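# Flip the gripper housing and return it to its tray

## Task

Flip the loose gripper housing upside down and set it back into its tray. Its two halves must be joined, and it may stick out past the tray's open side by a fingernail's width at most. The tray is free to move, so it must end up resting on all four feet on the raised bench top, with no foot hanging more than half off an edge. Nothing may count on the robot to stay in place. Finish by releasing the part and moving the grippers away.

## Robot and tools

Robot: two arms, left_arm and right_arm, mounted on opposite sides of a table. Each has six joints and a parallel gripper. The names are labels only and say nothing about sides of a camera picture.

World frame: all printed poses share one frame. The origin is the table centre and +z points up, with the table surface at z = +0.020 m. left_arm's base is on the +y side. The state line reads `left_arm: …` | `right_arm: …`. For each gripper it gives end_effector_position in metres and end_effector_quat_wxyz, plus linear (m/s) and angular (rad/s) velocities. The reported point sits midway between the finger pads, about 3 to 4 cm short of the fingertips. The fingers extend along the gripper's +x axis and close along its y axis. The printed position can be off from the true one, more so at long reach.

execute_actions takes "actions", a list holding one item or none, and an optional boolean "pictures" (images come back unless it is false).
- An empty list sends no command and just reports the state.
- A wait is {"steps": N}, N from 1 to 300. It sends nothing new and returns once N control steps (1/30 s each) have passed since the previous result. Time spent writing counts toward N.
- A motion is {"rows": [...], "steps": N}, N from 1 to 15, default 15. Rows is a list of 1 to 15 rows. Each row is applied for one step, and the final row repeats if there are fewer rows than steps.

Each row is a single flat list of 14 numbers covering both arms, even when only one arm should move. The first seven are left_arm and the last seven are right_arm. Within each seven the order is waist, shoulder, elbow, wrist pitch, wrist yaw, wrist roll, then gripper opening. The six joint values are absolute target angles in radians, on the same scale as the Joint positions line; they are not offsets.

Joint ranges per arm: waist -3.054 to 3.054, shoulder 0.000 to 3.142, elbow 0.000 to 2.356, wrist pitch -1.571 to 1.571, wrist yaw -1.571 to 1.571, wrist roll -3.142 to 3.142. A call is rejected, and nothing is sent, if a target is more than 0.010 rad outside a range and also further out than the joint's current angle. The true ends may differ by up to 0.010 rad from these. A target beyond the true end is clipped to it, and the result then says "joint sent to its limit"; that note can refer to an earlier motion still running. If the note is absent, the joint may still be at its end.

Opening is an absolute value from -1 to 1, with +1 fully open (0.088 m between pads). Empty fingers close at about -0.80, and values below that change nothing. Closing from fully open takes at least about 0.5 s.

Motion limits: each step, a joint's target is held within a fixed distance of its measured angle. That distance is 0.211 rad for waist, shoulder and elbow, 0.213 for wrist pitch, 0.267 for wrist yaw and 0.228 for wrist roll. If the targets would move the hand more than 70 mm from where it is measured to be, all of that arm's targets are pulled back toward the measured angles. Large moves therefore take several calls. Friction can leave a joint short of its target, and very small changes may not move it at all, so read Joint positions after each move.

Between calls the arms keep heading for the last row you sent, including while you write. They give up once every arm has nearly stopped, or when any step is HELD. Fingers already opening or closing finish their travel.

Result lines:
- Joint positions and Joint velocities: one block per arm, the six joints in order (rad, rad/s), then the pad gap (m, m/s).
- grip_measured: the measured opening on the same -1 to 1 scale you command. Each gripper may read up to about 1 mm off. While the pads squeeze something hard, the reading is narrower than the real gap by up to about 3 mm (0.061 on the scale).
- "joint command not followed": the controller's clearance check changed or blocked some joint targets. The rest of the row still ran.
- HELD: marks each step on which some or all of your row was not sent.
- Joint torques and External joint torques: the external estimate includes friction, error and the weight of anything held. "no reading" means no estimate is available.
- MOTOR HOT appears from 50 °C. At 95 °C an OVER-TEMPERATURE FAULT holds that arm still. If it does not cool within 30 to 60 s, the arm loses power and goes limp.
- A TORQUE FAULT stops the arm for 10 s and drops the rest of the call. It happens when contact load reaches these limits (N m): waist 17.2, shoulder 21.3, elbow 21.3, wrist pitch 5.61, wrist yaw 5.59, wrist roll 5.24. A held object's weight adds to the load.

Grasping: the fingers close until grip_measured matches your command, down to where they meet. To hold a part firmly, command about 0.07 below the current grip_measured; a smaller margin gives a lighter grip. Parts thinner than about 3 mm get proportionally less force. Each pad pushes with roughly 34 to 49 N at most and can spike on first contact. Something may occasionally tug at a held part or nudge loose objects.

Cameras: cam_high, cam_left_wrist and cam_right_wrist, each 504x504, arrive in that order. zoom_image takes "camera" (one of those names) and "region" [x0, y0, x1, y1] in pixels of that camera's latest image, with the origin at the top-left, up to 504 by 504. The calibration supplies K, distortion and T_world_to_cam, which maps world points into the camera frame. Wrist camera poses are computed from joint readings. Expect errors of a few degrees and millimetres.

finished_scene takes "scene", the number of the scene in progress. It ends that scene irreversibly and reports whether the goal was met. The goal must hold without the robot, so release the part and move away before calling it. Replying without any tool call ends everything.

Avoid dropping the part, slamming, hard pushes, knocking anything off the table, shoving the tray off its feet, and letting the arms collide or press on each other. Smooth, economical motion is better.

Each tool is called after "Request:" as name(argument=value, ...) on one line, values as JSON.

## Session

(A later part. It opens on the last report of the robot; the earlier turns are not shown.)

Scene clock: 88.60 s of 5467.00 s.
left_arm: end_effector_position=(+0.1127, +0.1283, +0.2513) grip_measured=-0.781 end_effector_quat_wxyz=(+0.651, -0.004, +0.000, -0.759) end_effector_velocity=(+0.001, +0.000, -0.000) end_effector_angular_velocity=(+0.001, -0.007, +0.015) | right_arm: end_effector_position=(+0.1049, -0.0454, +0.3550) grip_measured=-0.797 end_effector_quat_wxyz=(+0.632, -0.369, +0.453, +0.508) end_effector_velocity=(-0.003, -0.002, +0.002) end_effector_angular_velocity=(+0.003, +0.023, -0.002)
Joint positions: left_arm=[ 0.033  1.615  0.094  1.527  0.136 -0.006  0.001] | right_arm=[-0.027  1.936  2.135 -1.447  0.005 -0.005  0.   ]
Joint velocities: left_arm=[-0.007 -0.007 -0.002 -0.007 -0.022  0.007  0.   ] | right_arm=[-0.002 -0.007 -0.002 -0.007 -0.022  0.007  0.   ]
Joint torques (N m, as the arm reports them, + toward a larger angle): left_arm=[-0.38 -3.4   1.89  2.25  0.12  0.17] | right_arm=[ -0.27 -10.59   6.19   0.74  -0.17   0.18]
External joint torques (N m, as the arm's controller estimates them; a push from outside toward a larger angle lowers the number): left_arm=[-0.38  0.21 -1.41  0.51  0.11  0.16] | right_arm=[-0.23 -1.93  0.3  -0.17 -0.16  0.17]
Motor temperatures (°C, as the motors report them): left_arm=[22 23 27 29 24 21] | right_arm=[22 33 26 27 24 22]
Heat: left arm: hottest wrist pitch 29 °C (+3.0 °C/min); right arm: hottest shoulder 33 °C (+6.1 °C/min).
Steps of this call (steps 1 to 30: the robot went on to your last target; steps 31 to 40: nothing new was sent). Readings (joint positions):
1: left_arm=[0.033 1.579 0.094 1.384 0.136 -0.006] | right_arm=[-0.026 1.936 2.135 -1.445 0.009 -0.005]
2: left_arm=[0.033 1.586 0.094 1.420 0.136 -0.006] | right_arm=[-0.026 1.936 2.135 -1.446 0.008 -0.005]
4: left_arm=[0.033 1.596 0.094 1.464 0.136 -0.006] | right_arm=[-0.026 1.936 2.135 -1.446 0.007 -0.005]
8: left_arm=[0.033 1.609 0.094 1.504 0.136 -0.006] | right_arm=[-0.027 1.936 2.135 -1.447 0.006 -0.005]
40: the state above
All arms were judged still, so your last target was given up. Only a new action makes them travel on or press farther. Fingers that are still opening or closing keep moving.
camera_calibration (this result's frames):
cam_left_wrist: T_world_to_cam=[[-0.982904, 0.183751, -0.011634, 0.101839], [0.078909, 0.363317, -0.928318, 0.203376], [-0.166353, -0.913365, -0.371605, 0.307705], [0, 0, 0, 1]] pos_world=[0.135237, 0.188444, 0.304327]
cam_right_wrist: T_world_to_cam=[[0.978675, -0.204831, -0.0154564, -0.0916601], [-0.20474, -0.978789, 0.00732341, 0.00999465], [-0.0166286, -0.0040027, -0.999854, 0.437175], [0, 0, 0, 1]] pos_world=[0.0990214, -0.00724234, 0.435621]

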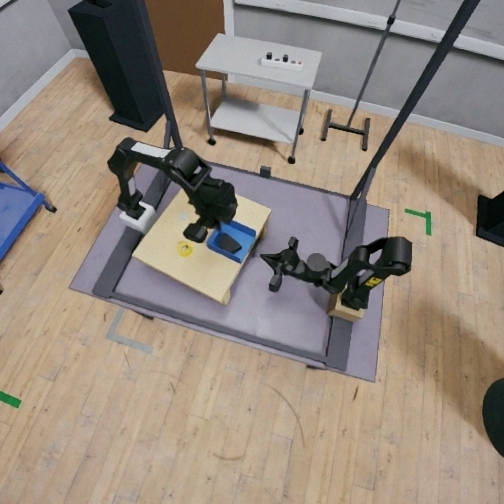

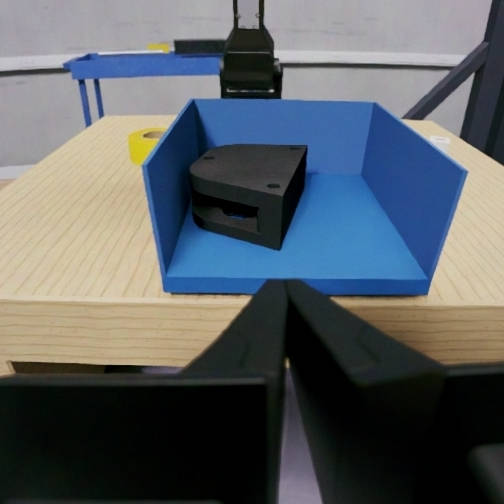

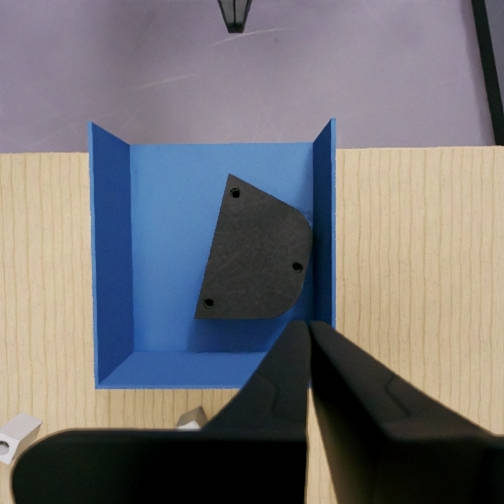

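Request:
execute_actions(actions=[{"rows":[[0.025,1.764,0.244,1.52,0,0,-0.8,-0.03,1.93,2.14,-1.45,0,0,-0.8]]}], pictures=false)

Request:
execute_actions(actions=[{"steps":25}])

Scene clock: 95.87 s of 5467.00 s.
left_arm: end_effector_position=(+0.1297, +0.0903, +0.2454) grip_measured=-0.781 end_effector_quat_wxyz=(+0.697, -0.002, +0.003, -0.717) end_effector_velocity=(+0.002, -0.005, -0.002) end_effector_angular_velocity=(+0.008, +0.007, +0.020) | right_arm: end_effector_position=(+0.1051, -0.0454, +0.3550) grip_measured=-0.797 end_effector_quat_wxyz=(+0.633, -0.369, +0.453, +0.508) end_effector_velocity=(+0.002, -0.002, -0.002) end_effector_angular_velocity=(-0.014, -0.006, +0.002)
Joint positions: left_arm=[ 0.028  1.756  0.233  1.522  0.007 -0.006  0.001] | right_arm=[-0.027  1.936  2.135 -1.447  0.005 -0.005  0.   ]
Joint velocities: left_arm=[-0.002  0.017  0.017 -0.007 -0.022 -0.007  0.   ] | right_arm=[-0.002  0.002 -0.002 -0.007  0.007 -0.007  0.   ]
Joint torques (N m, as the arm reports them, + toward a larger angle): left_arm=[-0.24 -4.48  3.1   1.81 -0.15  0.15] | right_arm=[ -0.28 -10.64   6.17   0.74  -0.16   0.18]
External joint torques (N m, as the arm's controller estimates them; a push from outside toward a larger angle lowers the number): left_arm=[-0.24  0.11 -0.12  0.09 -0.15  0.14] | right_arm=[-0.26 -2.17  0.4  -0.15 -0.15  0.18]
Motor temperatures (°C, as the motors report them): left_arm=[22 23 27 30 24 21] | right_arm=[22 34 27 27 24 22]
Heat: left arm: hottest wrist pitch 30 °C (+3.0 °C/min); right arm: hottest shoulder 34 °C (+6.0 °C/min).
Steps of this call (steps 1 to 90: nothing new was sent; then 3.77 s passed at rest; steps 91 to 105: all 15 steps of this action). Readings (joint positions):
91: left_arm=[0.031 1.631 0.106 1.530 0.122 -0.006] | right_arm=[-0.027 1.936 2.135 -1.447 0.005 -0.005]
92: left_arm=[0.029 1.658 0.128 1.529 0.095 -0.006] | right_arm=[-0.027 1.936 2.135 -1.447 0.005 -0.005]
94: left_arm=[0.029 1.708 0.180 1.522 0.056 -0.006] | right_arm=[-0.027 1.936 2.135 -1.447 0.005 -0.005]
98: left_arm=[0.029 1.741 0.220 1.522 0.022 -0.006] | right_arm=[-0.027 1.936 2.135 -1.447 0.005 -0.005]
105: the state above

Scene clock: 96.70 s of 5467.00 s.
left_arm: end_effector_position=(+0.1299, +0.0895, +0.2454) grip_measured=-0.781 end_effector_quat_wxyz=(+0.697, -0.002, +0.002, -0.717) end_effector_velocity=(+0.002, +0.001, -0.001) end_effector_angular_velocity=(+0.007, -0.008, +0.020) | right_arm: end_effector_position=(+0.1051, -0.0454, +0.3550) grip_measured=-0.797 end_effector_quat_wxyz=(+0.633, -0.369, +0.453, +0.508) end_effector_velocity=(-0.001, -0.005, -0.003) end_effector_angular_velocity=(-0.025, +0.010, +0.007)
Joint positions: left_arm=[ 0.028  1.759  0.236  1.522  0.004 -0.006  0.001] | right_arm=[-0.027  1.936  2.135 -1.447  0.005 -0.005  0.   ]
Joint velocities: left_arm=[-0.002 -0.002 -0.002 -0.007 -0.022  0.007 -0.   ] | right_arm=[-0.002 -0.002 -0.007 -0.022 -0.007 -0.007  0.   ]
Joint torques (N m, as the arm reports them, + toward a larger angle): left_arm=[-0.37 -4.53  3.04  1.76 -0.16  0.16] | right_arm=[ -0.25 -10.64   6.25   0.74  -0.16   0.17]
External joint torques (N m, as the arm's controller estimates them; a push from outside toward a larger angle lowers the number): left_arm=[-0.37  0.08 -0.19  0.04 -0.16  0.15] | right_arm=[-0.26 -1.94  0.37 -0.14 -0.15  0.17]
Motor temperatures (°C, as the motors report them): left_arm=[22 23 27 30 24 21] | right_arm=[22 34 27 27 24 22]
Heat: left arm: hottest wrist pitch 30 °C (+3.0 °C/min); right arm: hottest shoulder 34 °C (+6.1 °C/min).
Steps of this call (steps 1 to 15: the robot went on to your last target; steps 16 to 25: nothing new was sent). Readings (joint positions):
1: left_arm=[0.028 1.757 0.234 1.522 0.007 -0.006] | right_arm=[-0.027 1.936 2.135 -1.447 0.005 -0.005]
2: left_arm=[0.028 1.757 0.234 1.522 0.006 -0.006] | right_arm=[-0.027 1.936 2.135 -1.447 0.005 -0.005]
4: left_arm=[0.028 1.757 0.235 1.522 0.005 -0.006] | right_arm=[-0.027 1.936 2.135 -1.447 0.005 -0.005]
8: left_arm=[0.028 1.758 0.236 1.522 0.005 -0.006] | right_arm=[-0.027 1.936 2.135 -1.447 0.005 -0.005]
25: the state above
All arms were judged still, so your last target was given up. Only a new action makes them travel on or press farther. Fingers that are still opening or closing keep moving.
camera_calibration (this result's frames):
cam_left_wrist: T_world_to_cam=[[-0.998226, 0.05858, -0.0106407, 0.138771], [0.0319553, 0.376342, -0.92593, 0.214961], [-0.0502364, -0.924627, -0.377546, 0.260304], [0, 0, 0, 1]] pos_world=[0.144733, 0.151656, 0.298792]
cam_right_wrist: T_world_to_cam=[[0.978597, -0.205205, -0.0154564, -0.0918259], [-0.205113, -0.978711, 0.00732341, 0.0100357], [-0.0166301, -0.00399636, -0.999854, 0.437178], [0, 0, 0, 1]] pos_world=[0.0991893, -0.00727395, 0.435621]

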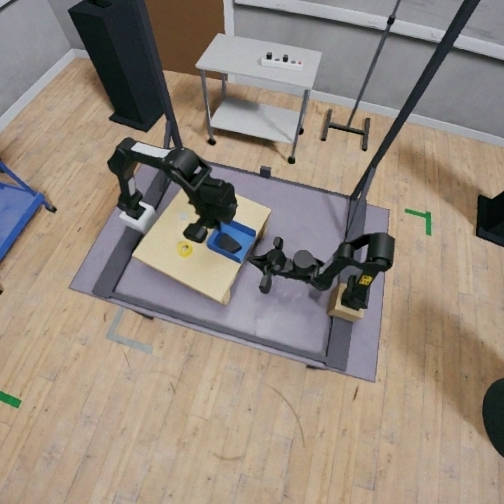

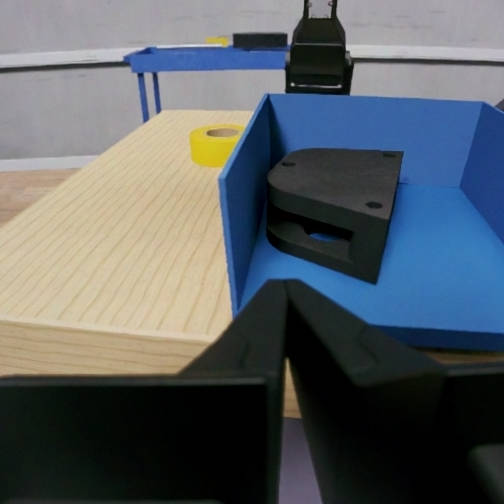

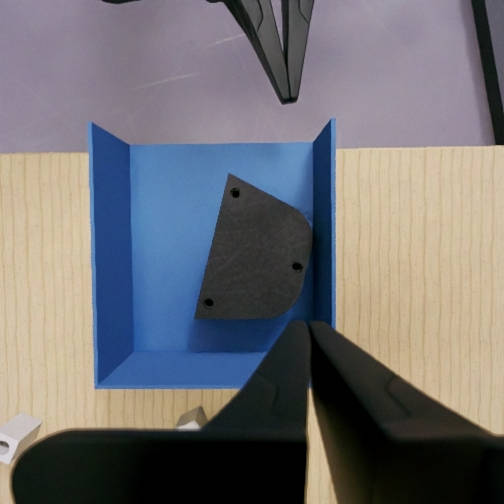

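Request:
execute_actions(actions=[{"rows":[[0.012,1.86,0.42,1.445,0,0,-0.8,-0.03,1.93,2.14,-1.45,0,0,-0.8]]}], pictures=false)

Request:
execute_actions(actions=[{"steps":25}])

Scene clock: 99.93 s of 5467.00 s.
left_arm: end_effector_position=(+0.1240, +0.0470, +0.2468) grip_measured=-0.781 end_effector_quat_wxyz=(+0.693, -0.003, +0.001, -0.721) end_effector_velocity=(+0.002, -0.008, +0.002) end_effector_angular_velocity=(-0.002, +0.007, +0.020) | right_arm: end_effector_position=(+0.1051, -0.0454, +0.3550) grip_measured=-0.797 end_effector_quat_wxyz=(+0.633, -0.369, +0.453, +0.508) end_effector_velocity=(+0.003, -0.003, -0.002) end_effector_angular_velocity=(-0.015, -0.011, +0.011)
Joint positions: left_arm=[ 0.015  1.852  0.408  1.448  0.003 -0.006  0.001] | right_arm=[-0.027  1.936  2.135 -1.447  0.005 -0.005  0.   ]
Joint velocities: left_arm=[-0.002  0.007  0.032 -0.022 -0.022 -0.007 -0.   ] | right_arm=[-0.007 -0.002 -0.007 -0.007  0.007 -0.022  0.   ]
Joint torques (N m, as the arm reports them, + toward a larger angle): left_arm=[-0.38 -5.62  3.27  1.74 -0.16  0.18] | right_arm=[ -0.21 -10.63   6.2    0.75  -0.16   0.18]
External joint torques (N m, as the arm's controller estimates them; a push from outside toward a larger angle lowers the number): left_arm=[-0.4   0.05 -0.37  0.02 -0.16  0.17] | right_arm=[-0.15 -1.97  0.34 -0.14 -0.16  0.17]
Motor temperatures (°C, as the motors report them): left_arm=[22 24 27 30 24 21] | right_arm=[22 35 27 26 24 22]
Heat: left arm: hottest wrist pitch 30 °C (+3.0 °C/min); right arm: hottest shoulder 35 °C (+7.0 °C/min).
Steps of this call (steps 1 to 82: nothing new was sent; steps 83 to 97: all 15 steps of this action). Readings (joint positions):
83: left_arm=[0.027 1.769 0.251 1.514 0.003 -0.006] | right_arm=[-0.027 1.936 2.135 -1.447 0.005 -0.005]
84: left_arm=[0.025 1.786 0.281 1.495 0.003 -0.006] | right_arm=[-0.027 1.936 2.135 -1.447 0.005 -0.005]
86: left_arm=[0.020 1.823 0.345 1.472 0.003 -0.006] | right_arm=[-0.027 1.936 2.135 -1.447 0.005 -0.005]
90: left_arm=[0.017 1.841 0.394 1.458 0.003 -0.006] | right_arm=[-0.027 1.936 2.135 -1.447 0.005 -0.005]
97: the state above

Scene clock: 100.77 s of 5467.00 s.
left_arm: end_effector_position=(+0.1239, +0.0462, +0.2470) grip_measured=-0.781 end_effector_quat_wxyz=(+0.693, -0.004, +0.001, -0.721) end_effector_velocity=(+0.000, +0.001, +0.002) end_effector_angular_velocity=(-0.008, -0.007, +0.005) | right_arm: end_effector_position=(+0.1051, -0.0454, +0.3550) grip_measured=-0.797 end_effector_quat_wxyz=(+0.633, -0.369, +0.453, +0.508) end_effector_velocity=(-0.001, -0.003, -0.002) end_effector_angular_velocity=(-0.011, +0.007, +0.007)
Joint positions: left_arm=[ 0.015  1.854  0.411  1.447  0.003 -0.006  0.001] | right_arm=[-0.027  1.936  2.135 -1.447  0.005 -0.005  0.   ]
Joint velocities: left_arm=[-0.002 -0.002 -0.002  0.007 -0.007  0.007 -0.   ] | right_arm=[-0.002 -0.002 -0.007 -0.007 -0.007 -0.007  0.   ]
Joint torques (N m, as the arm reports them, + toward a larger angle): left_arm=[-0.48 -5.51  3.42  1.79 -0.11  0.18] | right_arm=[ -0.23 -10.67   6.2    0.74  -0.16   0.18]
External joint torques (N m, as the arm's controller estimates them; a push from outside toward a larger angle lowers the number): left_arm=[-0.5   0.23 -0.26  0.04 -0.1   0.17] | right_arm=[-0.23 -2.05  0.34 -0.16 -0.15  0.17]
Motor temperatures (°C, as the motors report them): left_arm=[22 24 27 30 24 21] | right_arm=[22 35 27 26 24 22]
Heat: left arm: hottest wrist pitch 30 °C (+3.0 °C/min); right arm: hottest shoulder 35 °C (+7.1 °C/min).
Steps of this call (steps 1 to 15: the robot went on to your last target; steps 16 to 25: nothing new was sent). Readings (joint positions):
1: left_arm=[0.015 1.853 0.408 1.448 0.003 -0.006] | right_arm=[-0.027 1.936 2.135 -1.447 0.005 -0.005]
2: left_arm=[0.015 1.853 0.409 1.448 0.003 -0.006] | right_arm=[-0.027 1.936 2.135 -1.447 0.005 -0.005]
4: left_arm=[0.015 1.853 0.410 1.448 0.003 -0.006] | right_arm=[-0.027 1.936 2.135 -1.447 0.005 -0.005]
8: left_arm=[0.015 1.854 0.411 1.447 0.003 -0.006] | right_arm=[-0.027 1.936 2.135 -1.447 0.005 -0.005]
25: the state above
All arms were judged still, so your last target was given up. Only a new action makes them travel on or press farther. Fingers that are still opening or closing keep moving.
camera_calibration (this result's frames):
cam_left_wrist: T_world_to_cam=[[-0.997465, 0.0703313, -0.0108004, 0.134703], [0.0362528, 0.371698, -0.927646, 0.233058], [-0.0612281, -0.925686, -0.373305, 0.220899], [0, 0, 0, 1]] pos_world=[0.139438, 0.108382, 0.300113]
cam_right_wrist: T_world_to_cam=[[0.978597, -0.205205, -0.0154564, -0.0918259], [-0.205113, -0.978711, 0.00732341, 0.0100357], [-0.0166301, -0.00399636, -0.999854, 0.437178], [0, 0, 0, 1]] pos_world=[0.0991893, -0.00727395, 0.435621]

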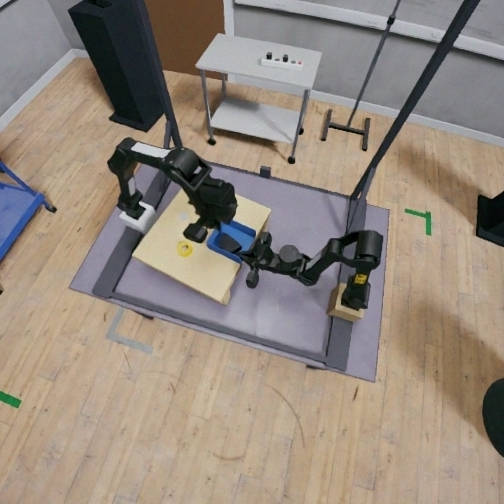

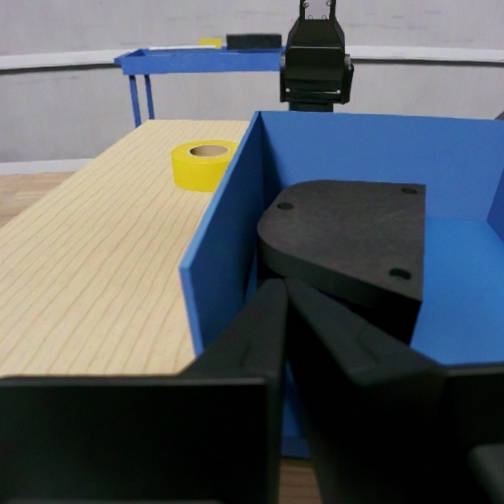

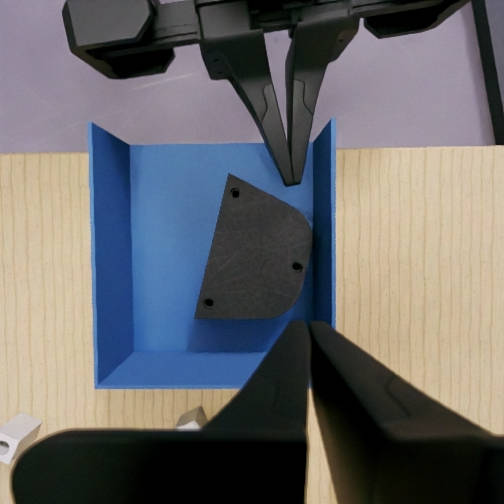

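Request:
execute_actions(actions=[{"rows":[[0.025,1.764,0.244,1.52,0,0,-0.8,-0.03,1.93,2.14,-1.45,0,0,-0.8]]}], pictures=false)

Request:
execute_actions(actions=[{"rows":[[0.22,1.78,0.27,1.51,0.57,0,-0.2,-0.03,1.93,2.14,-1.45,0,0,-0.8]]}], pictures=false)

Request:
execute_actions(actions=[{"rows":[[0.22,1.85,0.35,1.5,0.57,0,-0.2,-0.03,1.93,2.14,-1.45,0,0,-0.8]]}], pictures=false)

Request:
execute_actions(actions=[{"steps":25}])

Scene clock: 111.57 s of 5467.00 s.
left_arm: end_effector_position=(+0.1278, +0.0852, +0.2434) grip_measured=-0.781 end_effector_quat_wxyz=(+0.696, +0.000, +0.004, -0.718) end_effector_velocity=(+0.000, +0.008, -0.003) end_effector_angular_velocity=(+0.018, +0.022, -0.005) | right_arm: end_effector_position=(+0.1051, -0.0454, +0.3550) grip_measured=-0.797 end_effector_quat_wxyz=(+0.633, -0.369, +0.453, +0.508) end_effector_velocity=(+0.002, -0.003, -0.000) end_effector_angular_velocity=(-0.008, -0.003, -0.012)
Joint positions: left_arm=[ 0.022  1.774  0.253  1.515  0.003 -0.006  0.001] | right_arm=[-0.027  1.936  2.135 -1.447  0.005 -0.005  0.   ]
Joint velocities: left_arm=[ 0.002 -0.022 -0.032 -0.007  0.007 -0.022 -0.   ] | right_arm=[-0.002 -0.002 -0.002 -0.007  0.007  0.007  0.   ]
Joint torques (N m, as the arm reports them, + toward a larger angle): left_arm=[ 0.16 -6.58  1.77  2.22 -0.15  0.17] | right_arm=[ -0.23 -10.63   6.2    0.74  -0.16   0.17]
External joint torques (N m, as the arm's controller estimates them; a push from outside toward a larger angle lowers the number): left_arm=[ 0.15 -1.84 -1.52  0.5  -0.15  0.16] | right_arm=[-0.21 -1.97  0.32 -0.16 -0.16  0.16]
Motor temperatures (°C, as the motors report them): left_arm=[22 24 27 30 24 21] | right_arm=[22 36 27 26 24 22]
Heat: left arm: hottest wrist pitch 30 °C (+2.0 °C/min); right arm: hottest shoulder 36 °C (+8.0 °C/min).
Steps of this call (steps 1 to 90: nothing new was sent; then 7.30 s passed at rest; steps 91 to 105: all 15 steps of this action). Readings (joint positions):
91: left_arm=[0.015 1.848 0.397 1.453 0.003 -0.006] | right_arm=[-0.027 1.936 2.135 -1.447 0.005 -0.005]
92: left_arm=[0.016 1.834 0.371 1.469 0.003 -0.006] | right_arm=[-0.027 1.936 2.135 -1.447 0.005 -0.005]
94: left_arm=[0.018 1.805 0.313 1.489 0.003 -0.006] | right_arm=[-0.027 1.936 2.135 -1.447 0.005 -0.005]
98: left_arm=[0.021 1.785 0.269 1.506 0.003 -0.006] | right_arm=[-0.027 1.936 2.135 -1.447 0.005 -0.005]
105: the state above

Scene clock: 112.07 s of 5467.00 s.
left_arm: end_effector_position=(+0.1177, +0.0966, +0.2454) grip_measured=-0.215 end_effector_quat_wxyz=(+0.561, -0.002, +0.003, -0.828) end_effector_velocity=(-0.012, +0.006, +0.001) end_effector_angular_velocity=(+0.000, +0.006, -0.127) | right_arm: end_effector_position=(+0.1051, -0.0454, +0.3550) grip_measured=-0.797 end_effector_quat_wxyz=(+0.633, -0.369, +0.453, +0.508) end_effector_velocity=(-0.006, -0.004, -0.001) end_effector_angular_velocity=(-0.016, +0.032, +0.030)
Joint positions: left_arm=[ 0.213  1.774  0.262  1.512  0.543 -0.006  0.028] | right_arm=[-0.027  1.936  2.135 -1.447  0.005 -0.005  0.   ]
Joint velocities: left_arm=[ 0.027 -0.002  0.007 -0.007  0.154 -0.007  0.005] | right_arm=[-0.002 -0.002 -0.002 -0.022 -0.037 -0.022  0.   ]
Joint torques (N m, as the arm reports them, + toward a larger angle): left_arm=[ 0.17 -4.7   2.88  1.65  0.17  0.12] | right_arm=[ -0.2  -10.69   6.21   0.73  -0.16   0.18]
External joint torques (N m, as the arm's controller estimates them; a push from outside toward a larger angle lowers the number): left_arm=[ 0.18 -0.01 -0.37  0.01  0.12  0.1 ] | right_arm=[-0.22 -2.03  0.34 -0.16 -0.15  0.17]
Motor temperatures (°C, as the motors report them): left_arm=[22 24 27 30 24 21] | right_arm=[22 36 27 26 24 22]
Heat: left arm: hottest wrist pitch 30 °C (+2.0 °C/min); right arm: hottest shoulder 36 °C (+9.1 °C/min).
Steps of this call (steps 1 to 15: all 15 steps of this action). Readings (joint positions):
1: left_arm=[0.039 1.774 0.253 1.515 0.049 -0.006] | right_arm=[-0.027 1.936 2.135 -1.447 0.005 -0.005]
2: left_arm=[0.078 1.774 0.253 1.515 0.107 -0.006] | right_arm=[-0.027 1.936 2.135 -1.447 0.005 -0.005]
4: left_arm=[0.147 1.774 0.256 1.515 0.211 -0.006] | right_arm=[-0.027 1.936 2.135 -1.447 0.005 -0.005]
8: left_arm=[0.195 1.774 0.260 1.513 0.425 -0.006] | right_arm=[-0.027 1.936 2.135 -1.447 0.005 -0.005]
15: the state above

Scene clock: 112.57 s of 5467.00 s.
left_arm: end_effector_position=(+0.1191, +0.0780, +0.2418) grip_measured=-0.202 end_effector_quat_wxyz=(+0.553, -0.002, +0.003, -0.833) end_effector_velocity=(-0.001, -0.002, +0.001) end_effector_angular_velocity=(-0.005, -0.007, -0.010) | right_arm: end_effector_position=(+0.1051, -0.0454, +0.3550) grip_measured=-0.797 end_effector_quat_wxyz=(+0.633, -0.369, +0.453, +0.508) end_effector_velocity=(-0.003, -0.002, -0.000) end_effector_angular_velocity=(-0.003, +0.020, +0.011)
Joint positions: left_arm=[ 0.217  1.843  0.34   1.502  0.565 -0.006  0.029] | right_arm=[-0.027  1.936  2.135 -1.447  0.005 -0.005  0.   ]
Joint velocities: left_arm=[-0.002  0.002  0.012 -0.007  0.007  0.007 -0.   ] | right_arm=[-0.002 -0.002 -0.002 -0.007 -0.022 -0.007  0.   ]
Joint torques (N m, as the arm reports them, + toward a larger angle): left_arm=[ 0.08 -5.09  2.9   1.71  0.18  0.17] | right_arm=[ -0.22 -10.63   6.2    0.75  -0.15   0.18]
External joint torques (N m, as the arm's controller estimates them; a push from outside toward a larger angle lowers the number): left_arm=[ 0.08  0.14 -0.37  0.07  0.13  0.16] | right_arm=[-0.22 -1.97  0.32 -0.15 -0.14  0.17]
Motor temperatures (°C, as the motors report them): left_arm=[22 24 27 30 24 21] | right_arm=[22 36 27 26 24 22]
Heat: left arm: hottest wrist pitch 30 °C (+2.0 °C/min); right arm: hottest shoulder 36 °C (+9.0 °C/min).
Steps of this call (steps 1 to 15: all 15 steps of this action). Readings (joint positions):
1: left_arm=[0.214 1.782 0.268 1.512 0.550 -0.006] | right_arm=[-0.027 1.936 2.135 -1.447 0.005 -0.005]
2: left_arm=[0.214 1.795 0.283 1.510 0.555 -0.006] | right_arm=[-0.027 1.936 2.135 -1.447 0.005 -0.005]
4: left_arm=[0.216 1.820 0.312 1.504 0.557 -0.006] | right_arm=[-0.027 1.936 2.135 -1.447 0.005 -0.005]
8: left_arm=[0.217 1.836 0.333 1.504 0.563 -0.006] | right_arm=[-0.027 1.936 2.135 -1.447 0.005 -0.005]
15: the state above

Scene clock: 113.40 s of 5467.00 s.
left_arm: end_effector_position=(+0.1191, +0.0777, +0.2416) grip_measured=-0.202 end_effector_quat_wxyz=(+0.553, -0.001, +0.003, -0.833) end_effector_velocity=(+0.000, +0.000, +0.002) end_effector_angular_velocity=(+0.001, +0.019, +0.005) | right_arm: end_effector_position=(+0.1051, -0.0454, +0.3550) grip_measured=-0.797 end_effector_quat_wxyz=(+0.633, -0.369, +0.453, +0.508) end_effector_velocity=(+0.002, +0.000, +0.001) end_effector_angular_velocity=(+0.005, -0.011, +0.002)
Joint positions: left_arm=[ 0.217  1.844  0.342  1.502  0.566 -0.006  0.029] | right_arm=[-0.027  1.936  2.135 -1.447  0.005 -0.005  0.   ]
Joint velocities: left_arm=[-0.002 -0.002 -0.002  0.007 -0.007 -0.022 -0.   ] | right_arm=[-0.002 -0.002 -0.002  0.007  0.007 -0.007  0.   ]
Joint torques (N m, as the arm reports them, + toward a larger angle): left_arm=[ 0.32 -5.13  3.    1.66  0.17  0.16] | right_arm=[ -0.24 -10.67   6.14   0.75  -0.17   0.18]
External joint torques (N m, as the arm's controller estimates them; a push from outside toward a larger angle lowers the number): left_arm=[ 0.32  0.14 -0.28  0.02  0.13  0.15] | right_arm=[-0.17 -2.05  0.28 -0.15 -0.18  0.17]
Motor temperatures (°C, as the motors report them): left_arm=[22 24 27 30 24 21] | right_arm=[22 36 27 26 24 22]
Heat: left arm: hottest wrist pitch 30 °C (+2.0 °C/min); right arm: hottest shoulder 36 °C (+9.0 °C/min).
Steps of this call (steps 1 to 15: the robot went on to your last target; steps 16 to 25: nothing new was sent). Readings (joint positions):
1: left_arm=[0.217 1.843 0.341 1.502 0.565 -0.006] | right_arm=[-0.027 1.936 2.135 -1.447 0.005 -0.005]
2: left_arm=[0.217 1.844 0.341 1.502 0.565 -0.006] | right_arm=[-0.027 1.936 2.135 -1.447 0.005 -0.005]
4: left_arm=[0.217 1.844 0.341 1.502 0.566 -0.006] | right_arm=[-0.027 1.936 2.135 -1.447 0.005 -0.005]
8: left_arm=[0.217 1.844 0.341 1.502 0.566 -0.006] | right_arm=[-0.027 1.936 2.135 -1.447 0.005 -0.005]
25: the state above
All arms were judged still, so your last target was given up. Only a new action makes them travel on or press farther. Fingers that are still opening or closing keep moving.
camera_calibration (this result's frames):
cam_left_wrist: T_world_to_cam=[[-0.908365, 0.418048, -0.0104635, 0.0899872], [0.166734, 0.339118, -0.92585, 0.203089], [-0.383502, -0.842754, -0.377746, 0.280778], [0, 0, 0, 1]] pos_world=[0.155558, 0.130137, 0.295034]
cam_right_wrist: T_world_to_cam=[[0.978597, -0.205205, -0.0154564, -0.0918259], [-0.205113, -0.978711, 0.00732341, 0.0100357], [-0.0166301, -0.00399636, -0.999854, 0.437178], [0, 0, 0, 1]] pos_world=[0.0991893, -0.00727395, 0.435621]

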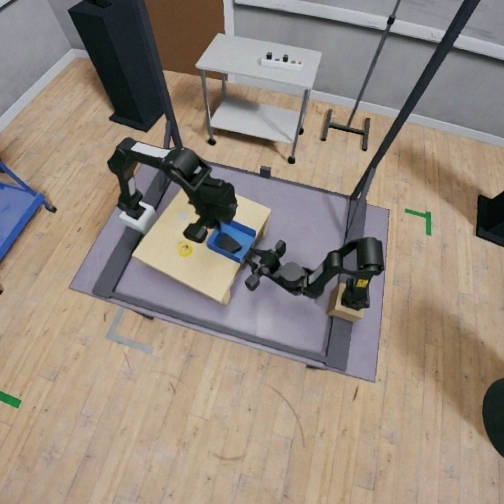

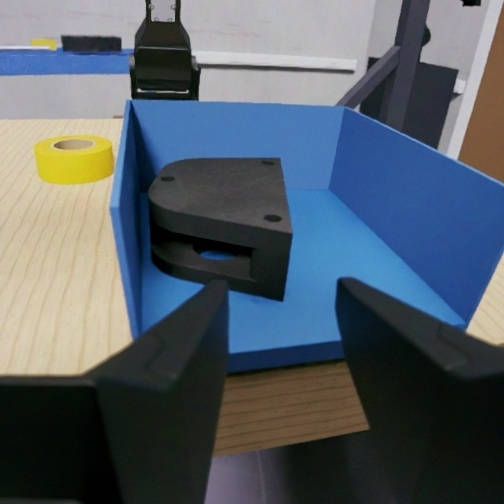

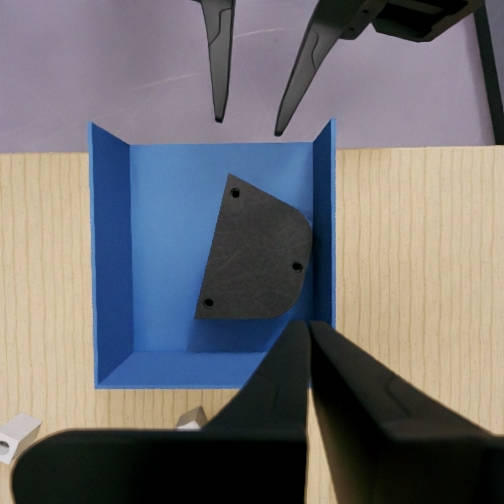

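Request:
execute_actions(actions=[{"rows":[[0.2,1.865,0.38,1.485,0.55,0,-0.2,-0.03,1.93,2.14,-1.45,0,0,-0.8],[0.2,1.865,0.38,1.485,0.55,0,-0.2,-0.03,1.93,2.14,-1.45,0,0,-0.8],[0.18,1.88,0.41,1.47,0.53,0,-0.2,-0.03,1.93,2.14,-1.45,0,0,-0.8],[0.18,1.88,0.41,1.47,0.53,0,-0.2,-0.03,1.93,2.14,-1.45,0,0,-0.8],[0.165,1.895,0.44,1.455,0.515,0,-0.2,-0.03,1.93,2.14,-1.45,0,0,-0.8],[0.165,1.895,0.44,1.455,0.515,0,-0.2,-0.03,1.93,2.14,-1.45,0,0,-0.8],[0.15,1.91,0.47,1.44,0.5,0,-0.2,-0.03,1.93,2.14,-1.45,0,0,-0.8],[0.15,1.91,0.47,1.44,0.5,0,-0.2,-0.03,1.93,2.14,-1.45,0,0,-0.8],[0.136,1.923,0.494,1.43,0.485,0,-0.2,-0.03,1.93,2.14,-1.45,0,0,-0.8]]}], pictures=false)

Request:
execute_actions(actions=[{"steps":25}])

Scene clock: 121.17 s of 5467.00 s.
left_arm: end_effector_position=(+0.1048, +0.0428, +0.2425) grip_measured=-0.202 end_effector_quat_wxyz=(+0.552, -0.002, +0.002, -0.834) end_effector_velocity=(-0.006, -0.018, -0.005) end_effector_angular_velocity=(+0.019, -0.005, +0.024) | right_arm: end_effector_position=(+0.1051, -0.0454, +0.3550) grip_measured=-0.797 end_effector_quat_wxyz=(+0.633, -0.369, +0.453, +0.508) end_effector_velocity=(+0.002, -0.002, +0.001) end_effector_angular_velocity=(-0.004, -0.009, +0.002)
Joint positions: left_arm=[ 0.144  1.912  0.476  1.437  0.495 -0.006  0.029] | right_arm=[-0.027  1.936  2.135 -1.447  0.005 -0.005  0.   ]
Joint velocities: left_arm=[-0.042  0.037  0.066 -0.051 -0.066  0.007  0.   ] | right_arm=[-0.002 -0.002  0.002 -0.007  0.007 -0.007  0.   ]
Joint torques (N m, as the arm reports them, + toward a larger angle): left_arm=[-0.56 -5.81  2.86  1.72 -0.12  0.18] | right_arm=[ -0.28 -10.64   6.18   0.75  -0.15   0.18]
External joint torques (N m, as the arm's controller estimates them; a push from outside toward a larger angle lowers the number): left_arm=[-0.61  0.2  -0.64  0.09 -0.16  0.16] | right_arm=[-0.27 -1.91  0.26 -0.16 -0.15  0.18]
Motor temperatures (°C, as the motors report them): left_arm=[22 24 26 30 24 21] | right_arm=[22 37 28 26 24 22]
Heat: left arm: hottest wrist pitch 30 °C (+2.0 °C/min); right arm: hottest shoulder 37 °C (+9.1 °C/min).
Steps of this call (steps 1 to 90: nothing new was sent; then 4.27 s passed at rest; steps 91 to 105: all 15 steps of this action). Readings (joint positions):
91: left_arm=[0.216 1.846 0.344 1.500 0.566 -0.006] | right_arm=[-0.027 1.936 2.135 -1.447 0.005 -0.005]
92: left_arm=[0.214 1.849 0.350 1.496 0.565 -0.006] | right_arm=[-0.027 1.936 2.135 -1.447 0.005 -0.005]
94: left_arm=[0.204 1.859 0.368 1.487 0.554 -0.006] | right_arm=[-0.027 1.936 2.135 -1.447 0.005 -0.005]
98: left_arm=[0.176 1.883 0.419 1.463 0.527 -0.006] | right_arm=[-0.027 1.936 2.135 -1.447 0.005 -0.005]
105: the state above

Scene clock: 122.00 s of 5467.00 s.
left_arm: end_effector_position=(+0.1040, +0.0405, +0.2422) grip_measured=-0.202 end_effector_quat_wxyz=(+0.552, -0.002, +0.002, -0.834) end_effector_velocity=(-0.002, +0.001, -0.001) end_effector_angular_velocity=(+0.004, -0.006, -0.010) | right_arm: end_effector_position=(+0.1051, -0.0454, +0.3550) grip_measured=-0.797 end_effector_quat_wxyz=(+0.633, -0.369, +0.453, +0.508) end_effector_velocity=(-0.003, -0.002, +0.002) end_effector_angular_velocity=(+0.000, +0.014, +0.025)
Joint positions: left_arm=[ 0.139  1.917  0.485  1.432  0.489 -0.006  0.029] | right_arm=[-0.027  1.936  2.135 -1.447  0.005 -0.005  0.   ]
Joint velocities: left_arm=[-0.002 -0.002 -0.002 -0.007  0.007  0.007  0.   ] | right_arm=[-0.002 -0.007 -0.002 -0.007 -0.022 -0.022  0.   ]
Joint torques (N m, as the arm reports them, + toward a larger angle): left_arm=[-0.51 -5.97  3.4   1.65 -0.12  0.15] | right_arm=[ -0.21 -10.64   6.2    0.74  -0.16   0.18]
External joint torques (N m, as the arm's controller estimates them; a push from outside toward a larger angle lowers the number): left_arm=[-0.5   0.16 -0.27 -0.02 -0.16  0.14] | right_arm=[-0.28 -1.83  0.26 -0.14 -0.14  0.18]
Motor temperatures (°C, as the motors report them): left_arm=[22 24 26 30 24 21] | right_arm=[22 37 28 26 24 22]
Heat: left arm: hottest wrist pitch 30 °C (+2.0 °C/min); right arm: hottest shoulder 37 °C (+9.1 °C/min).
Steps of this call (steps 1 to 15: the robot went on to your last target; steps 16 to 25: nothing new was sent). Readings (joint positions):
1: left_arm=[0.143 1.913 0.479 1.436 0.494 -0.006] | right_arm=[-0.027 1.936 2.135 -1.447 0.005 -0.005]
2: left_arm=[0.142 1.914 0.480 1.435 0.493 -0.006] | right_arm=[-0.027 1.936 2.135 -1.447 0.005 -0.005]
4: left_arm=[0.141 1.915 0.482 1.434 0.491 -0.006] | right_arm=[-0.027 1.936 2.135 -1.447 0.005 -0.005]
8: left_arm=[0.140 1.916 0.484 1.433 0.490 -0.006] | right_arm=[-0.027 1.936 2.135 -1.447 0.005 -0.005]
25: the state above
All arms were judged still, so your last target was given up. Only a new action makes them travel on or press farther. Fingers that are still opening or closing keep moving.
camera_calibration (this result's frames):
cam_left_wrist: T_world_to_cam=[[-0.908043, 0.41872, -0.0114796, 0.0920188], [0.167222, 0.337241, -0.926448, 0.218983], [-0.384051, -0.843174, -0.376248, 0.243596], [0, 0, 0, 1]] pos_world=[0.140491, 0.0930133, 0.295585]
cam_right_wrist: T_world_to_cam=[[0.978597, -0.205205, -0.0154564, -0.0918259], [-0.205113, -0.978711, 0.00732341, 0.0100357], [-0.0166301, -0.00399636, -0.999854, 0.437178], [0, 0, 0, 1]] pos_world=[0.0991893, -0.00727395, 0.435621]

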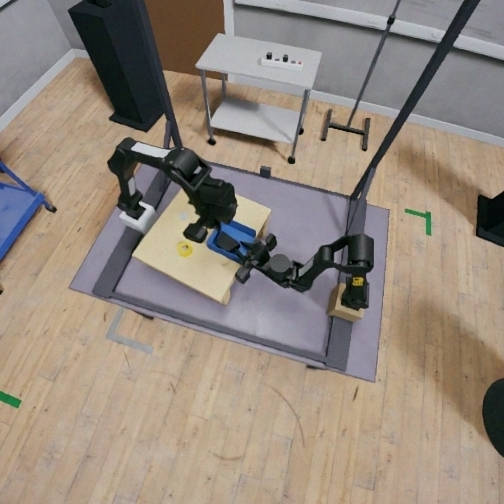

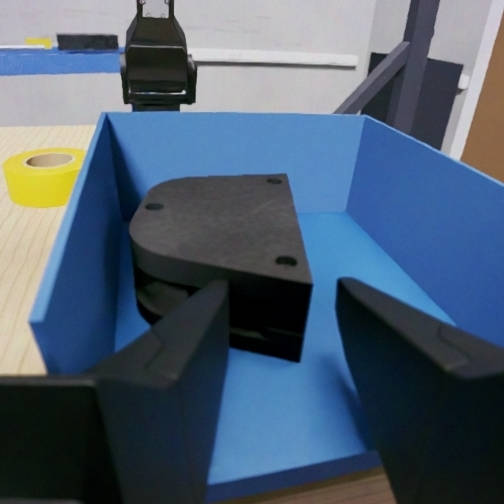

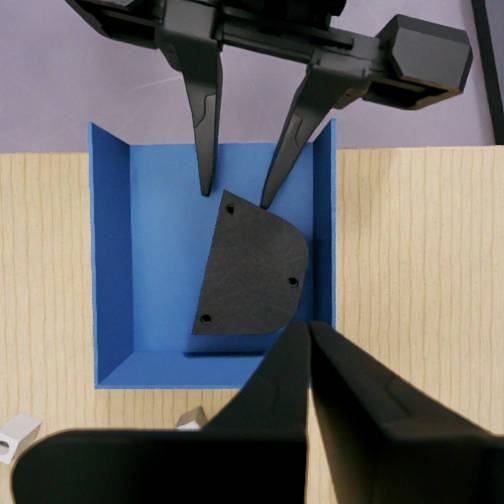

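Request:
execute_actions(actions=[{"rows":[[0.22,1.78,0.27,1.51,0.57,0,-0.2,0.014,2.075,2.24,-1.525,0,0,-0.4]]}], pictures=false)

Request:
execute_actions(actions=[{"rows":[[0.22,1.78,0.27,1.51,0.57,0,-0.2,0.014,1.98,1.865,-1.239,0,0,-0.4]]}], pictures=false)

Request:
execute_actions(actions=[{"steps":25}])

Scene clock: 137.03 s of 5467.00 s.
left_arm: end_effector_position=(+0.1163, +0.0930, +0.2433) grip_measured=-0.202 end_effector_quat_wxyz=(+0.553, -0.000, +0.005, -0.833) end_effector_velocity=(-0.000, +0.010, -0.002) end_effector_angular_velocity=(+0.020, +0.010, -0.010) | right_arm: end_effector_position=(+0.0912, -0.0318, +0.3309) grip_measured=-0.411 end_effector_quat_wxyz=(+0.600, -0.402, +0.476, +0.502) end_effector_velocity=(+0.001, +0.005, +0.019) end_effector_angular_velocity=(+0.064, +0.009, +0.005)
Joint positions: left_arm=[ 0.215  1.791  0.28   1.505  0.564 -0.006  0.029] | right_arm=[ 0.011  2.055  2.231 -1.521  0.004 -0.005  0.019]
Joint velocities: left_arm=[ 0.012 -0.027 -0.037 -0.007  0.022 -0.007  0.   ] | right_arm=[-0.007 -0.002  0.066 -0.007 -0.022 -0.007  0.003]
Joint torques (N m, as the arm reports them, + toward a larger angle): left_arm=[ 0.16 -6.47  1.58  2.19  0.19  0.14] | right_arm=[ 0.2  -8.78  5.89  0.5  -0.12  0.17]
External joint torques (N m, as the arm's controller estimates them; a push from outside toward a larger angle lowers the number): left_arm=[ 0.15 -1.65 -1.7   0.55  0.15  0.13] | right_arm=[ 0.24  0.55  0.19 -0.25 -0.11  0.17]
Motor temperatures (°C, as the motors report them): left_arm=[22 25 26 30 24 21] | right_arm=[22 38 28 26 24 22]
Heat: left arm: hottest wrist pitch 30 °C (+1.0 °C/min); right arm: hottest shoulder 38 °C (+7.1 °C/min).
Steps of this call (steps 1 to 90: nothing new was sent; then 11.53 s passed at rest; steps 91 to 105: all 15 steps of this action). Readings (joint positions):
91: left_arm=[0.144 1.905 0.468 1.437 0.496 -0.006] | right_arm=[-0.026 1.946 2.147 -1.462 0.005 -0.005]
92: left_arm=[0.158 1.885 0.432 1.455 0.510 -0.006] | right_arm=[-0.022 1.962 2.171 -1.479 0.005 -0.005]
94: left_arm=[0.187 1.838 0.357 1.478 0.535 -0.006] | right_arm=[-0.009 1.993 2.203 -1.490 0.005 -0.005]
98: left_arm=[0.208 1.807 0.301 1.496 0.555 -0.006] | right_arm=[0.009 2.040 2.218 -1.512 0.004 -0.005]
105: the state above

Scene clock: 137.53 s of 5467.00 s.
left_arm: end_effector_position=(+0.1165, +0.0941, +0.2434) grip_measured=-0.202 end_effector_quat_wxyz=(+0.553, -0.000, +0.005, -0.833) end_effector_velocity=(-0.002, +0.001, +0.000) end_effector_angular_velocity=(+0.011, +0.021, -0.010) | right_arm: end_effector_position=(+0.0917, -0.0288, +0.2681) grip_measured=-0.403 end_effector_quat_wxyz=(+0.597, -0.405, +0.479, +0.500) end_effector_velocity=(-0.002, -0.013, -0.010) end_effector_angular_velocity=(-0.037, +0.001, -0.006)
Joint positions: left_arm=[ 0.217  1.789  0.276  1.506  0.566 -0.006  0.029] | right_arm=[ 0.011  1.996  1.887 -1.247  0.004 -0.005  0.019]
Joint velocities: left_arm=[-0.002 -0.007 -0.002 -0.007  0.007 -0.022 -0.   ] | right_arm=[ 0.002 -0.027 -0.071  0.007  0.007  0.007  0.   ]
Joint torques (N m, as the arm reports them, + toward a larger angle): left_arm=[ 0.33 -6.61  1.46  2.12  0.19  0.17] | right_arm=[  0.19 -12.21   4.53   0.93  -0.12   0.17]
External joint torques (N m, as the arm's controller estimates them; a push from outside toward a larger angle lowers the number): left_arm=[ 0.37 -1.77 -1.78  0.47  0.12  0.15] | right_arm=[ 0.15 -2.98 -1.56  0.2  -0.11  0.16]
Motor temperatures (°C, as the motors report them): left_arm=[22 25 26 30 24 21] | right_arm=[22 38 28 26 24 22]
Heat: left arm: hottest wrist pitch 30 °C (+1.0 °C/min); right arm: hottest shoulder 38 °C (+7.0 °C/min).
Steps of this call (steps 1 to 15: all 15 steps of this action). Readings (joint positions):
1: left_arm=[0.216 1.791 0.279 1.505 0.564 -0.006] | right_arm=[0.011 2.048 2.210 -1.493 0.004 -0.005]
2: left_arm=[0.216 1.790 0.278 1.505 0.565 -0.006] | right_arm=[0.011 2.032 2.168 -1.439 0.004 -0.005]
4: left_arm=[0.217 1.790 0.277 1.506 0.565 -0.006] | right_arm=[0.011 2.010 2.086 -1.359 0.004 -0.005]
8: left_arm=[0.217 1.789 0.276 1.506 0.565 -0.006] | right_arm=[0.011 2.000 1.946 -1.285 0.004 -0.005]
15: the state above

Scene clock: 138.37 s of 5467.00 s.
left_arm: end_effector_position=(+0.1165, +0.0942, +0.2434) grip_measured=-0.202 end_effector_quat_wxyz=(+0.553, -0.000, +0.005, -0.833) end_effector_velocity=(+0.000, +0.000, -0.001) end_effector_angular_velocity=(+0.010, +0.008, +0.005) | right_arm: end_effector_position=(+0.0916, -0.0295, +0.2654) grip_measured=-0.403 end_effector_quat_wxyz=(+0.596, -0.406, +0.481, +0.499) end_effector_velocity=(-0.003, -0.002, -0.000) end_effector_angular_velocity=(-0.004, +0.021, +0.009)
Joint positions: left_arm=[ 0.217  1.788  0.276  1.506  0.566 -0.006  0.029] | right_arm=[ 0.011  1.996  1.875 -1.241  0.004 -0.005  0.019]
Joint velocities: left_arm=[-0.002 -0.002 -0.002 -0.007 -0.007 -0.007 -0.   ] | right_arm=[-0.002 -0.002 -0.002 -0.007 -0.022 -0.007 -0.   ]
Joint torques (N m, as the arm reports them, + toward a larger angle): left_arm=[ 0.27 -6.43  1.66  2.14  0.17  0.17] | right_arm=[  0.22 -12.41   4.79   0.88  -0.12   0.18]
External joint torques (N m, as the arm's controller estimates them; a push from outside toward a larger angle lowers the number): left_arm=[ 0.28 -1.65 -1.55  0.51  0.12  0.16] | right_arm=[ 0.15 -3.   -1.43  0.16 -0.11  0.18]
Motor temperatures (°C, as the motors report them): left_arm=[22 25 26 30 24 21] | right_arm=[22 38 28 26 24 22]
Heat: left arm: hottest wrist pitch 30 °C (+1.0 °C/min); right arm: hottest shoulder 38 °C (+7.0 °C/min).
Steps of this call (steps 1 to 25: the robot went on to your last target). Readings (joint positions):
1: left_arm=[0.217 1.789 0.276 1.506 0.566 -0.006] | right_arm=[0.011 1.996 1.884 -1.246 0.004 -0.005]
2: left_arm=[0.217 1.789 0.276 1.506 0.566 -0.006] | right_arm=[0.011 1.996 1.882 -1.245 0.004 -0.005]
4: left_arm=[0.217 1.789 0.276 1.506 0.566 -0.006] | right_arm=[0.011 1.996 1.879 -1.243 0.004 -0.005]
8: left_arm=[0.217 1.788 0.276 1.506 0.566 -0.006] | right_arm=[0.011 1.996 1.877 -1.241 0.004 -0.005]
25: the state above
camera_calibration (this result's frames):
cam_left_wrist: T_world_to_cam=[[-0.908532, 0.417749, -0.0074593, 0.0800275], [0.165786, 0.344054, -0.924198, 0.198851], [-0.383516, -0.8409, -0.381841, 0.295191], [0, 0, 0, 1]] pos_world=[0.152951, 0.146379, 0.29709]
cam_right_wrist: T_world_to_cam=[[0.985481, -0.168883, -0.0174769, -0.0758169], [-0.165637, -0.978913, 0.119557, -0.00991457], [-0.0372996, -0.114926, -0.992673, 0.344163], [0, 0, 0, 1]] pos_world=[0.085911, 0.0170437, 0.341501]

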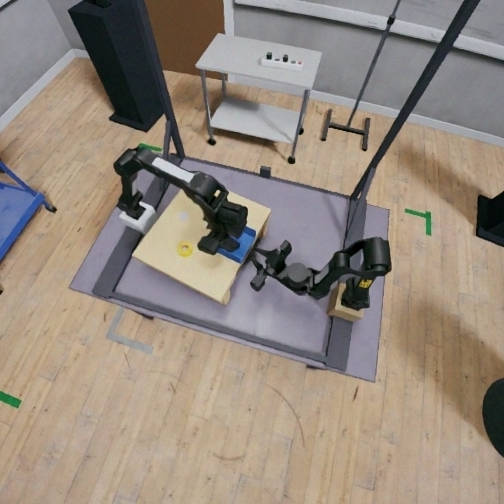

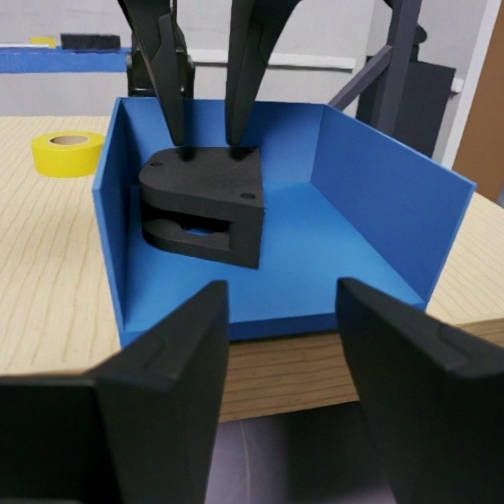

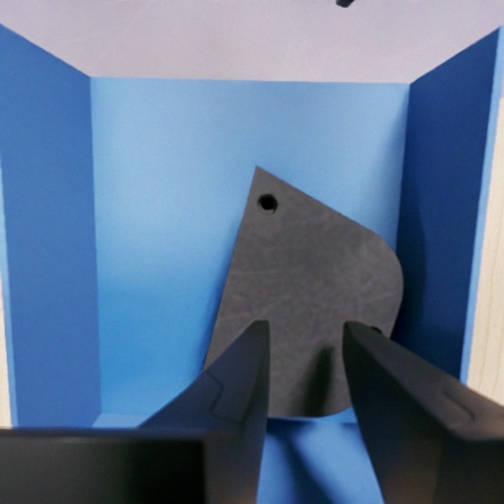

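Request:
execute_actions(actions=[{"rows":[[0.22,1.78,0.27,1.51,0.57,0,-0.2,0.014,2.05,1.875,-1.2,0,0,-0.4]]}], pictures=false)

Request:
execute_actions(actions=[{"rows":[[0.22,1.78,0.27,1.51,0.57,0,-0.2,0.025,2.05,1.875,-1.2,0,0,-0.4],[0.22,1.78,0.27,1.51,0.57,0,-0.2,0.03,2.05,1.875,-1.2,0,0,-0.4],[0.22,1.78,0.27,1.51,0.57,0,-0.2,0.036,2.05,1.875,-1.2,0,0,-0.4],[0.22,1.78,0.27,1.51,0.57,0,-0.2,0.042,2.05,1.875,-1.2,0,0,-0.4],[0.22,1.78,0.27,1.51,0.57,0,-0.2,0.048,2.05,1.875,-1.2,0,0,-0.4],[0.22,1.78,0.27,1.51,0.57,0,-0.2,0.054,2.05,1.875,-1.2,0,0,-0.4],[0.22,1.78,0.27,1.51,0.57,0,-0.2,0.06,2.05,1.875,-1.2,0,0,-0.4]]}])

Scene clock: 144.07 s of 5467.00 s.
left_arm: end_effector_position=(+0.1165, +0.0942, +0.2434) grip_measured=-0.202 end_effector_quat_wxyz=(+0.553, -0.000, +0.005, -0.833) end_effector_velocity=(-0.002, +0.000, +0.003) end_effector_angular_velocity=(-0.003, +0.018, +0.000) | right_arm: end_effector_position=(+0.0933, -0.0200, +0.2558) grip_measured=-0.403 end_effector_quat_wxyz=(+0.599, -0.403, +0.477, +0.501) end_effector_velocity=(-0.003, -0.002, +0.002) end_effector_angular_velocity=(+0.001, +0.020, +0.010)
Joint positions: left_arm=[ 0.217  1.788  0.276  1.506  0.566 -0.006  0.029] | right_arm=[ 0.011  2.024  1.875 -1.202  0.004 -0.005  0.019]
Joint velocities: left_arm=[-0.007 -0.007 -0.002  0.007 -0.007 -0.022  0.   ] | right_arm=[-0.002 -0.007 -0.002 -0.007 -0.022 -0.007  0.   ]
Joint torques (N m, as the arm reports them, + toward a larger angle): left_arm=[ 0.25 -6.5   1.69  2.11  0.17  0.14] | right_arm=[ 0.24 -7.97  5.82  0.77 -0.12  0.18]
External joint torques (N m, as the arm's controller estimates them; a push from outside toward a larger angle lowers the number): left_arm=[ 0.27 -1.68 -1.54  0.47  0.12  0.12] | right_arm=[ 0.23  1.77 -0.48  0.05 -0.11  0.18]
Motor temperatures (°C, as the motors report them): left_arm=[22 25 26 31 24 21] | right_arm=[22 39 28 26 24 22]
Heat: left arm: hottest wrist pitch 31 °C (+2.0 °C/min); right arm: hottest shoulder 39 °C (+7.1 °C/min).
Steps of this call (steps 1 to 15: the robot went on to your last target; steps 16 to 90: nothing new was sent; then 2.20 s passed at rest; steps 91 to 105: all 15 steps of this action). Readings (joint positions):
91: left_arm=[0.217 1.788 0.276 1.506 0.566 -0.006] | right_arm=[0.011 1.996 1.875 -1.237 0.004 -0.005]
92: left_arm=[0.217 1.788 0.276 1.506 0.566 -0.006] | right_arm=[0.011 1.997 1.875 -1.228 0.004 -0.005]
94: left_arm=[0.217 1.788 0.276 1.506 0.566 -0.006] | right_arm=[0.011 2.003 1.875 -1.215 0.004 -0.005]
98: left_arm=[0.217 1.788 0.276 1.506 0.566 -0.006] | right_arm=[0.011 2.020 1.875 -1.207 0.004 -0.005]
105: the state above

Scene clock: 144.57 s of 5467.00 s.
left_arm: end_effector_position=(+0.1165, +0.0942, +0.2434) grip_measured=-0.202 end_effector_quat_wxyz=(+0.553, -0.000, +0.005, -0.833) end_effector_velocity=(-0.002, +0.001, -0.001) end_effector_angular_velocity=(+0.010, +0.008, -0.010) | right_arm: end_effector_position=(+0.0744, -0.0166, +0.2559) grip_measured=-0.403 end_effector_quat_wxyz=(+0.588, -0.413, +0.468, +0.514) end_effector_velocity=(-0.002, -0.002, -0.000) end_effector_angular_velocity=(-0.007, +0.006, +0.011)
Joint positions: left_arm=[ 0.217  1.788  0.276  1.506  0.566 -0.006  0.029] | right_arm=[ 0.056  2.024  1.875 -1.2    0.004 -0.005  0.019]
Joint velocities: left_arm=[-0.002 -0.002 -0.002 -0.007  0.007 -0.007 -0.   ] | right_arm=[ 0.002 -0.002 -0.002 -0.007 -0.007 -0.007  0.   ]
Joint torques (N m, as the arm reports them, + toward a larger angle): left_arm=[ 0.29 -6.56  1.56  2.16  0.17  0.18] | right_arm=[ 0.43 -7.99  5.94  0.77 -0.12  0.17]
External joint torques (N m, as the arm's controller estimates them; a push from outside toward a larger angle lowers the number): left_arm=[ 0.29 -1.79 -1.66  0.54  0.12  0.17] | right_arm=[ 0.35  1.73 -0.35  0.02 -0.11  0.17]
Motor temperatures (°C, as the motors report them): left_arm=[22 25 26 31 24 21] | right_arm=[22 39 28 26 24 22]
Heat: left arm: hottest wrist pitch 31 °C (+2.0 °C/min); right arm: hottest shoulder 39 °C (+7.0 °C/min).
Steps of this call (steps 1 to 15: all 15 steps of this action). Readings (joint positions):
1: left_arm=[0.217 1.788 0.276 1.506 0.566 -0.006] | right_arm=[0.012 2.024 1.875 -1.202 0.004 -0.005]
2: left_arm=[0.217 1.788 0.276 1.506 0.566 -0.006] | right_arm=[0.012 2.024 1.875 -1.202 0.004 -0.005]
4: left_arm=[0.217 1.788 0.276 1.506 0.566 -0.006] | right_arm=[0.018 2.024 1.875 -1.201 0.004 -0.005]
8: left_arm=[0.217 1.788 0.276 1.506 0.566 -0.006] | right_arm=[0.040 2.024 1.875 -1.200 0.004 -0.005]
15: the state above
camera_calibration (this result's frames):
cam_left_wrist: T_world_to_cam=[[-0.908532, 0.417749, -0.0074593, 0.0800275], [0.165786, 0.344054, -0.924198, 0.198851], [-0.383516, -0.8409, -0.381841, 0.295191], [0, 0, 0, 1]] pos_world=[0.152951, 0.146379, 0.29709]
cam_right_wrist: T_world_to_cam=[[0.992016, -0.124906, -0.0173831, -0.0566049], [-0.12236, -0.986696, 0.10705, 0.00086686], [-0.030523, -0.104068, -0.994102, 0.335597], [0, 0, 0, 1]] pos_world=[0.0665025, 0.0287101, 0.332541]

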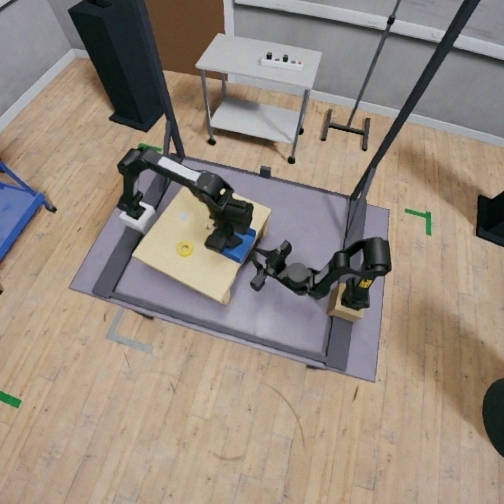

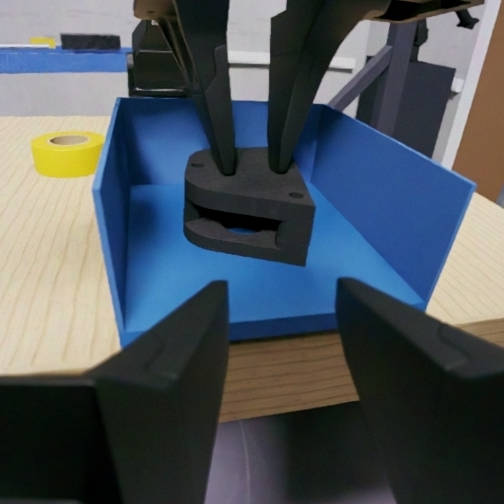

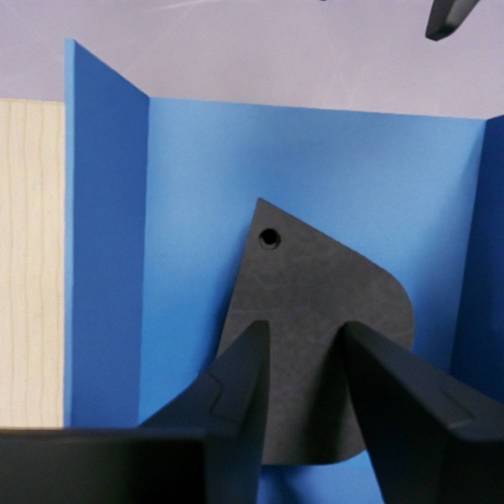

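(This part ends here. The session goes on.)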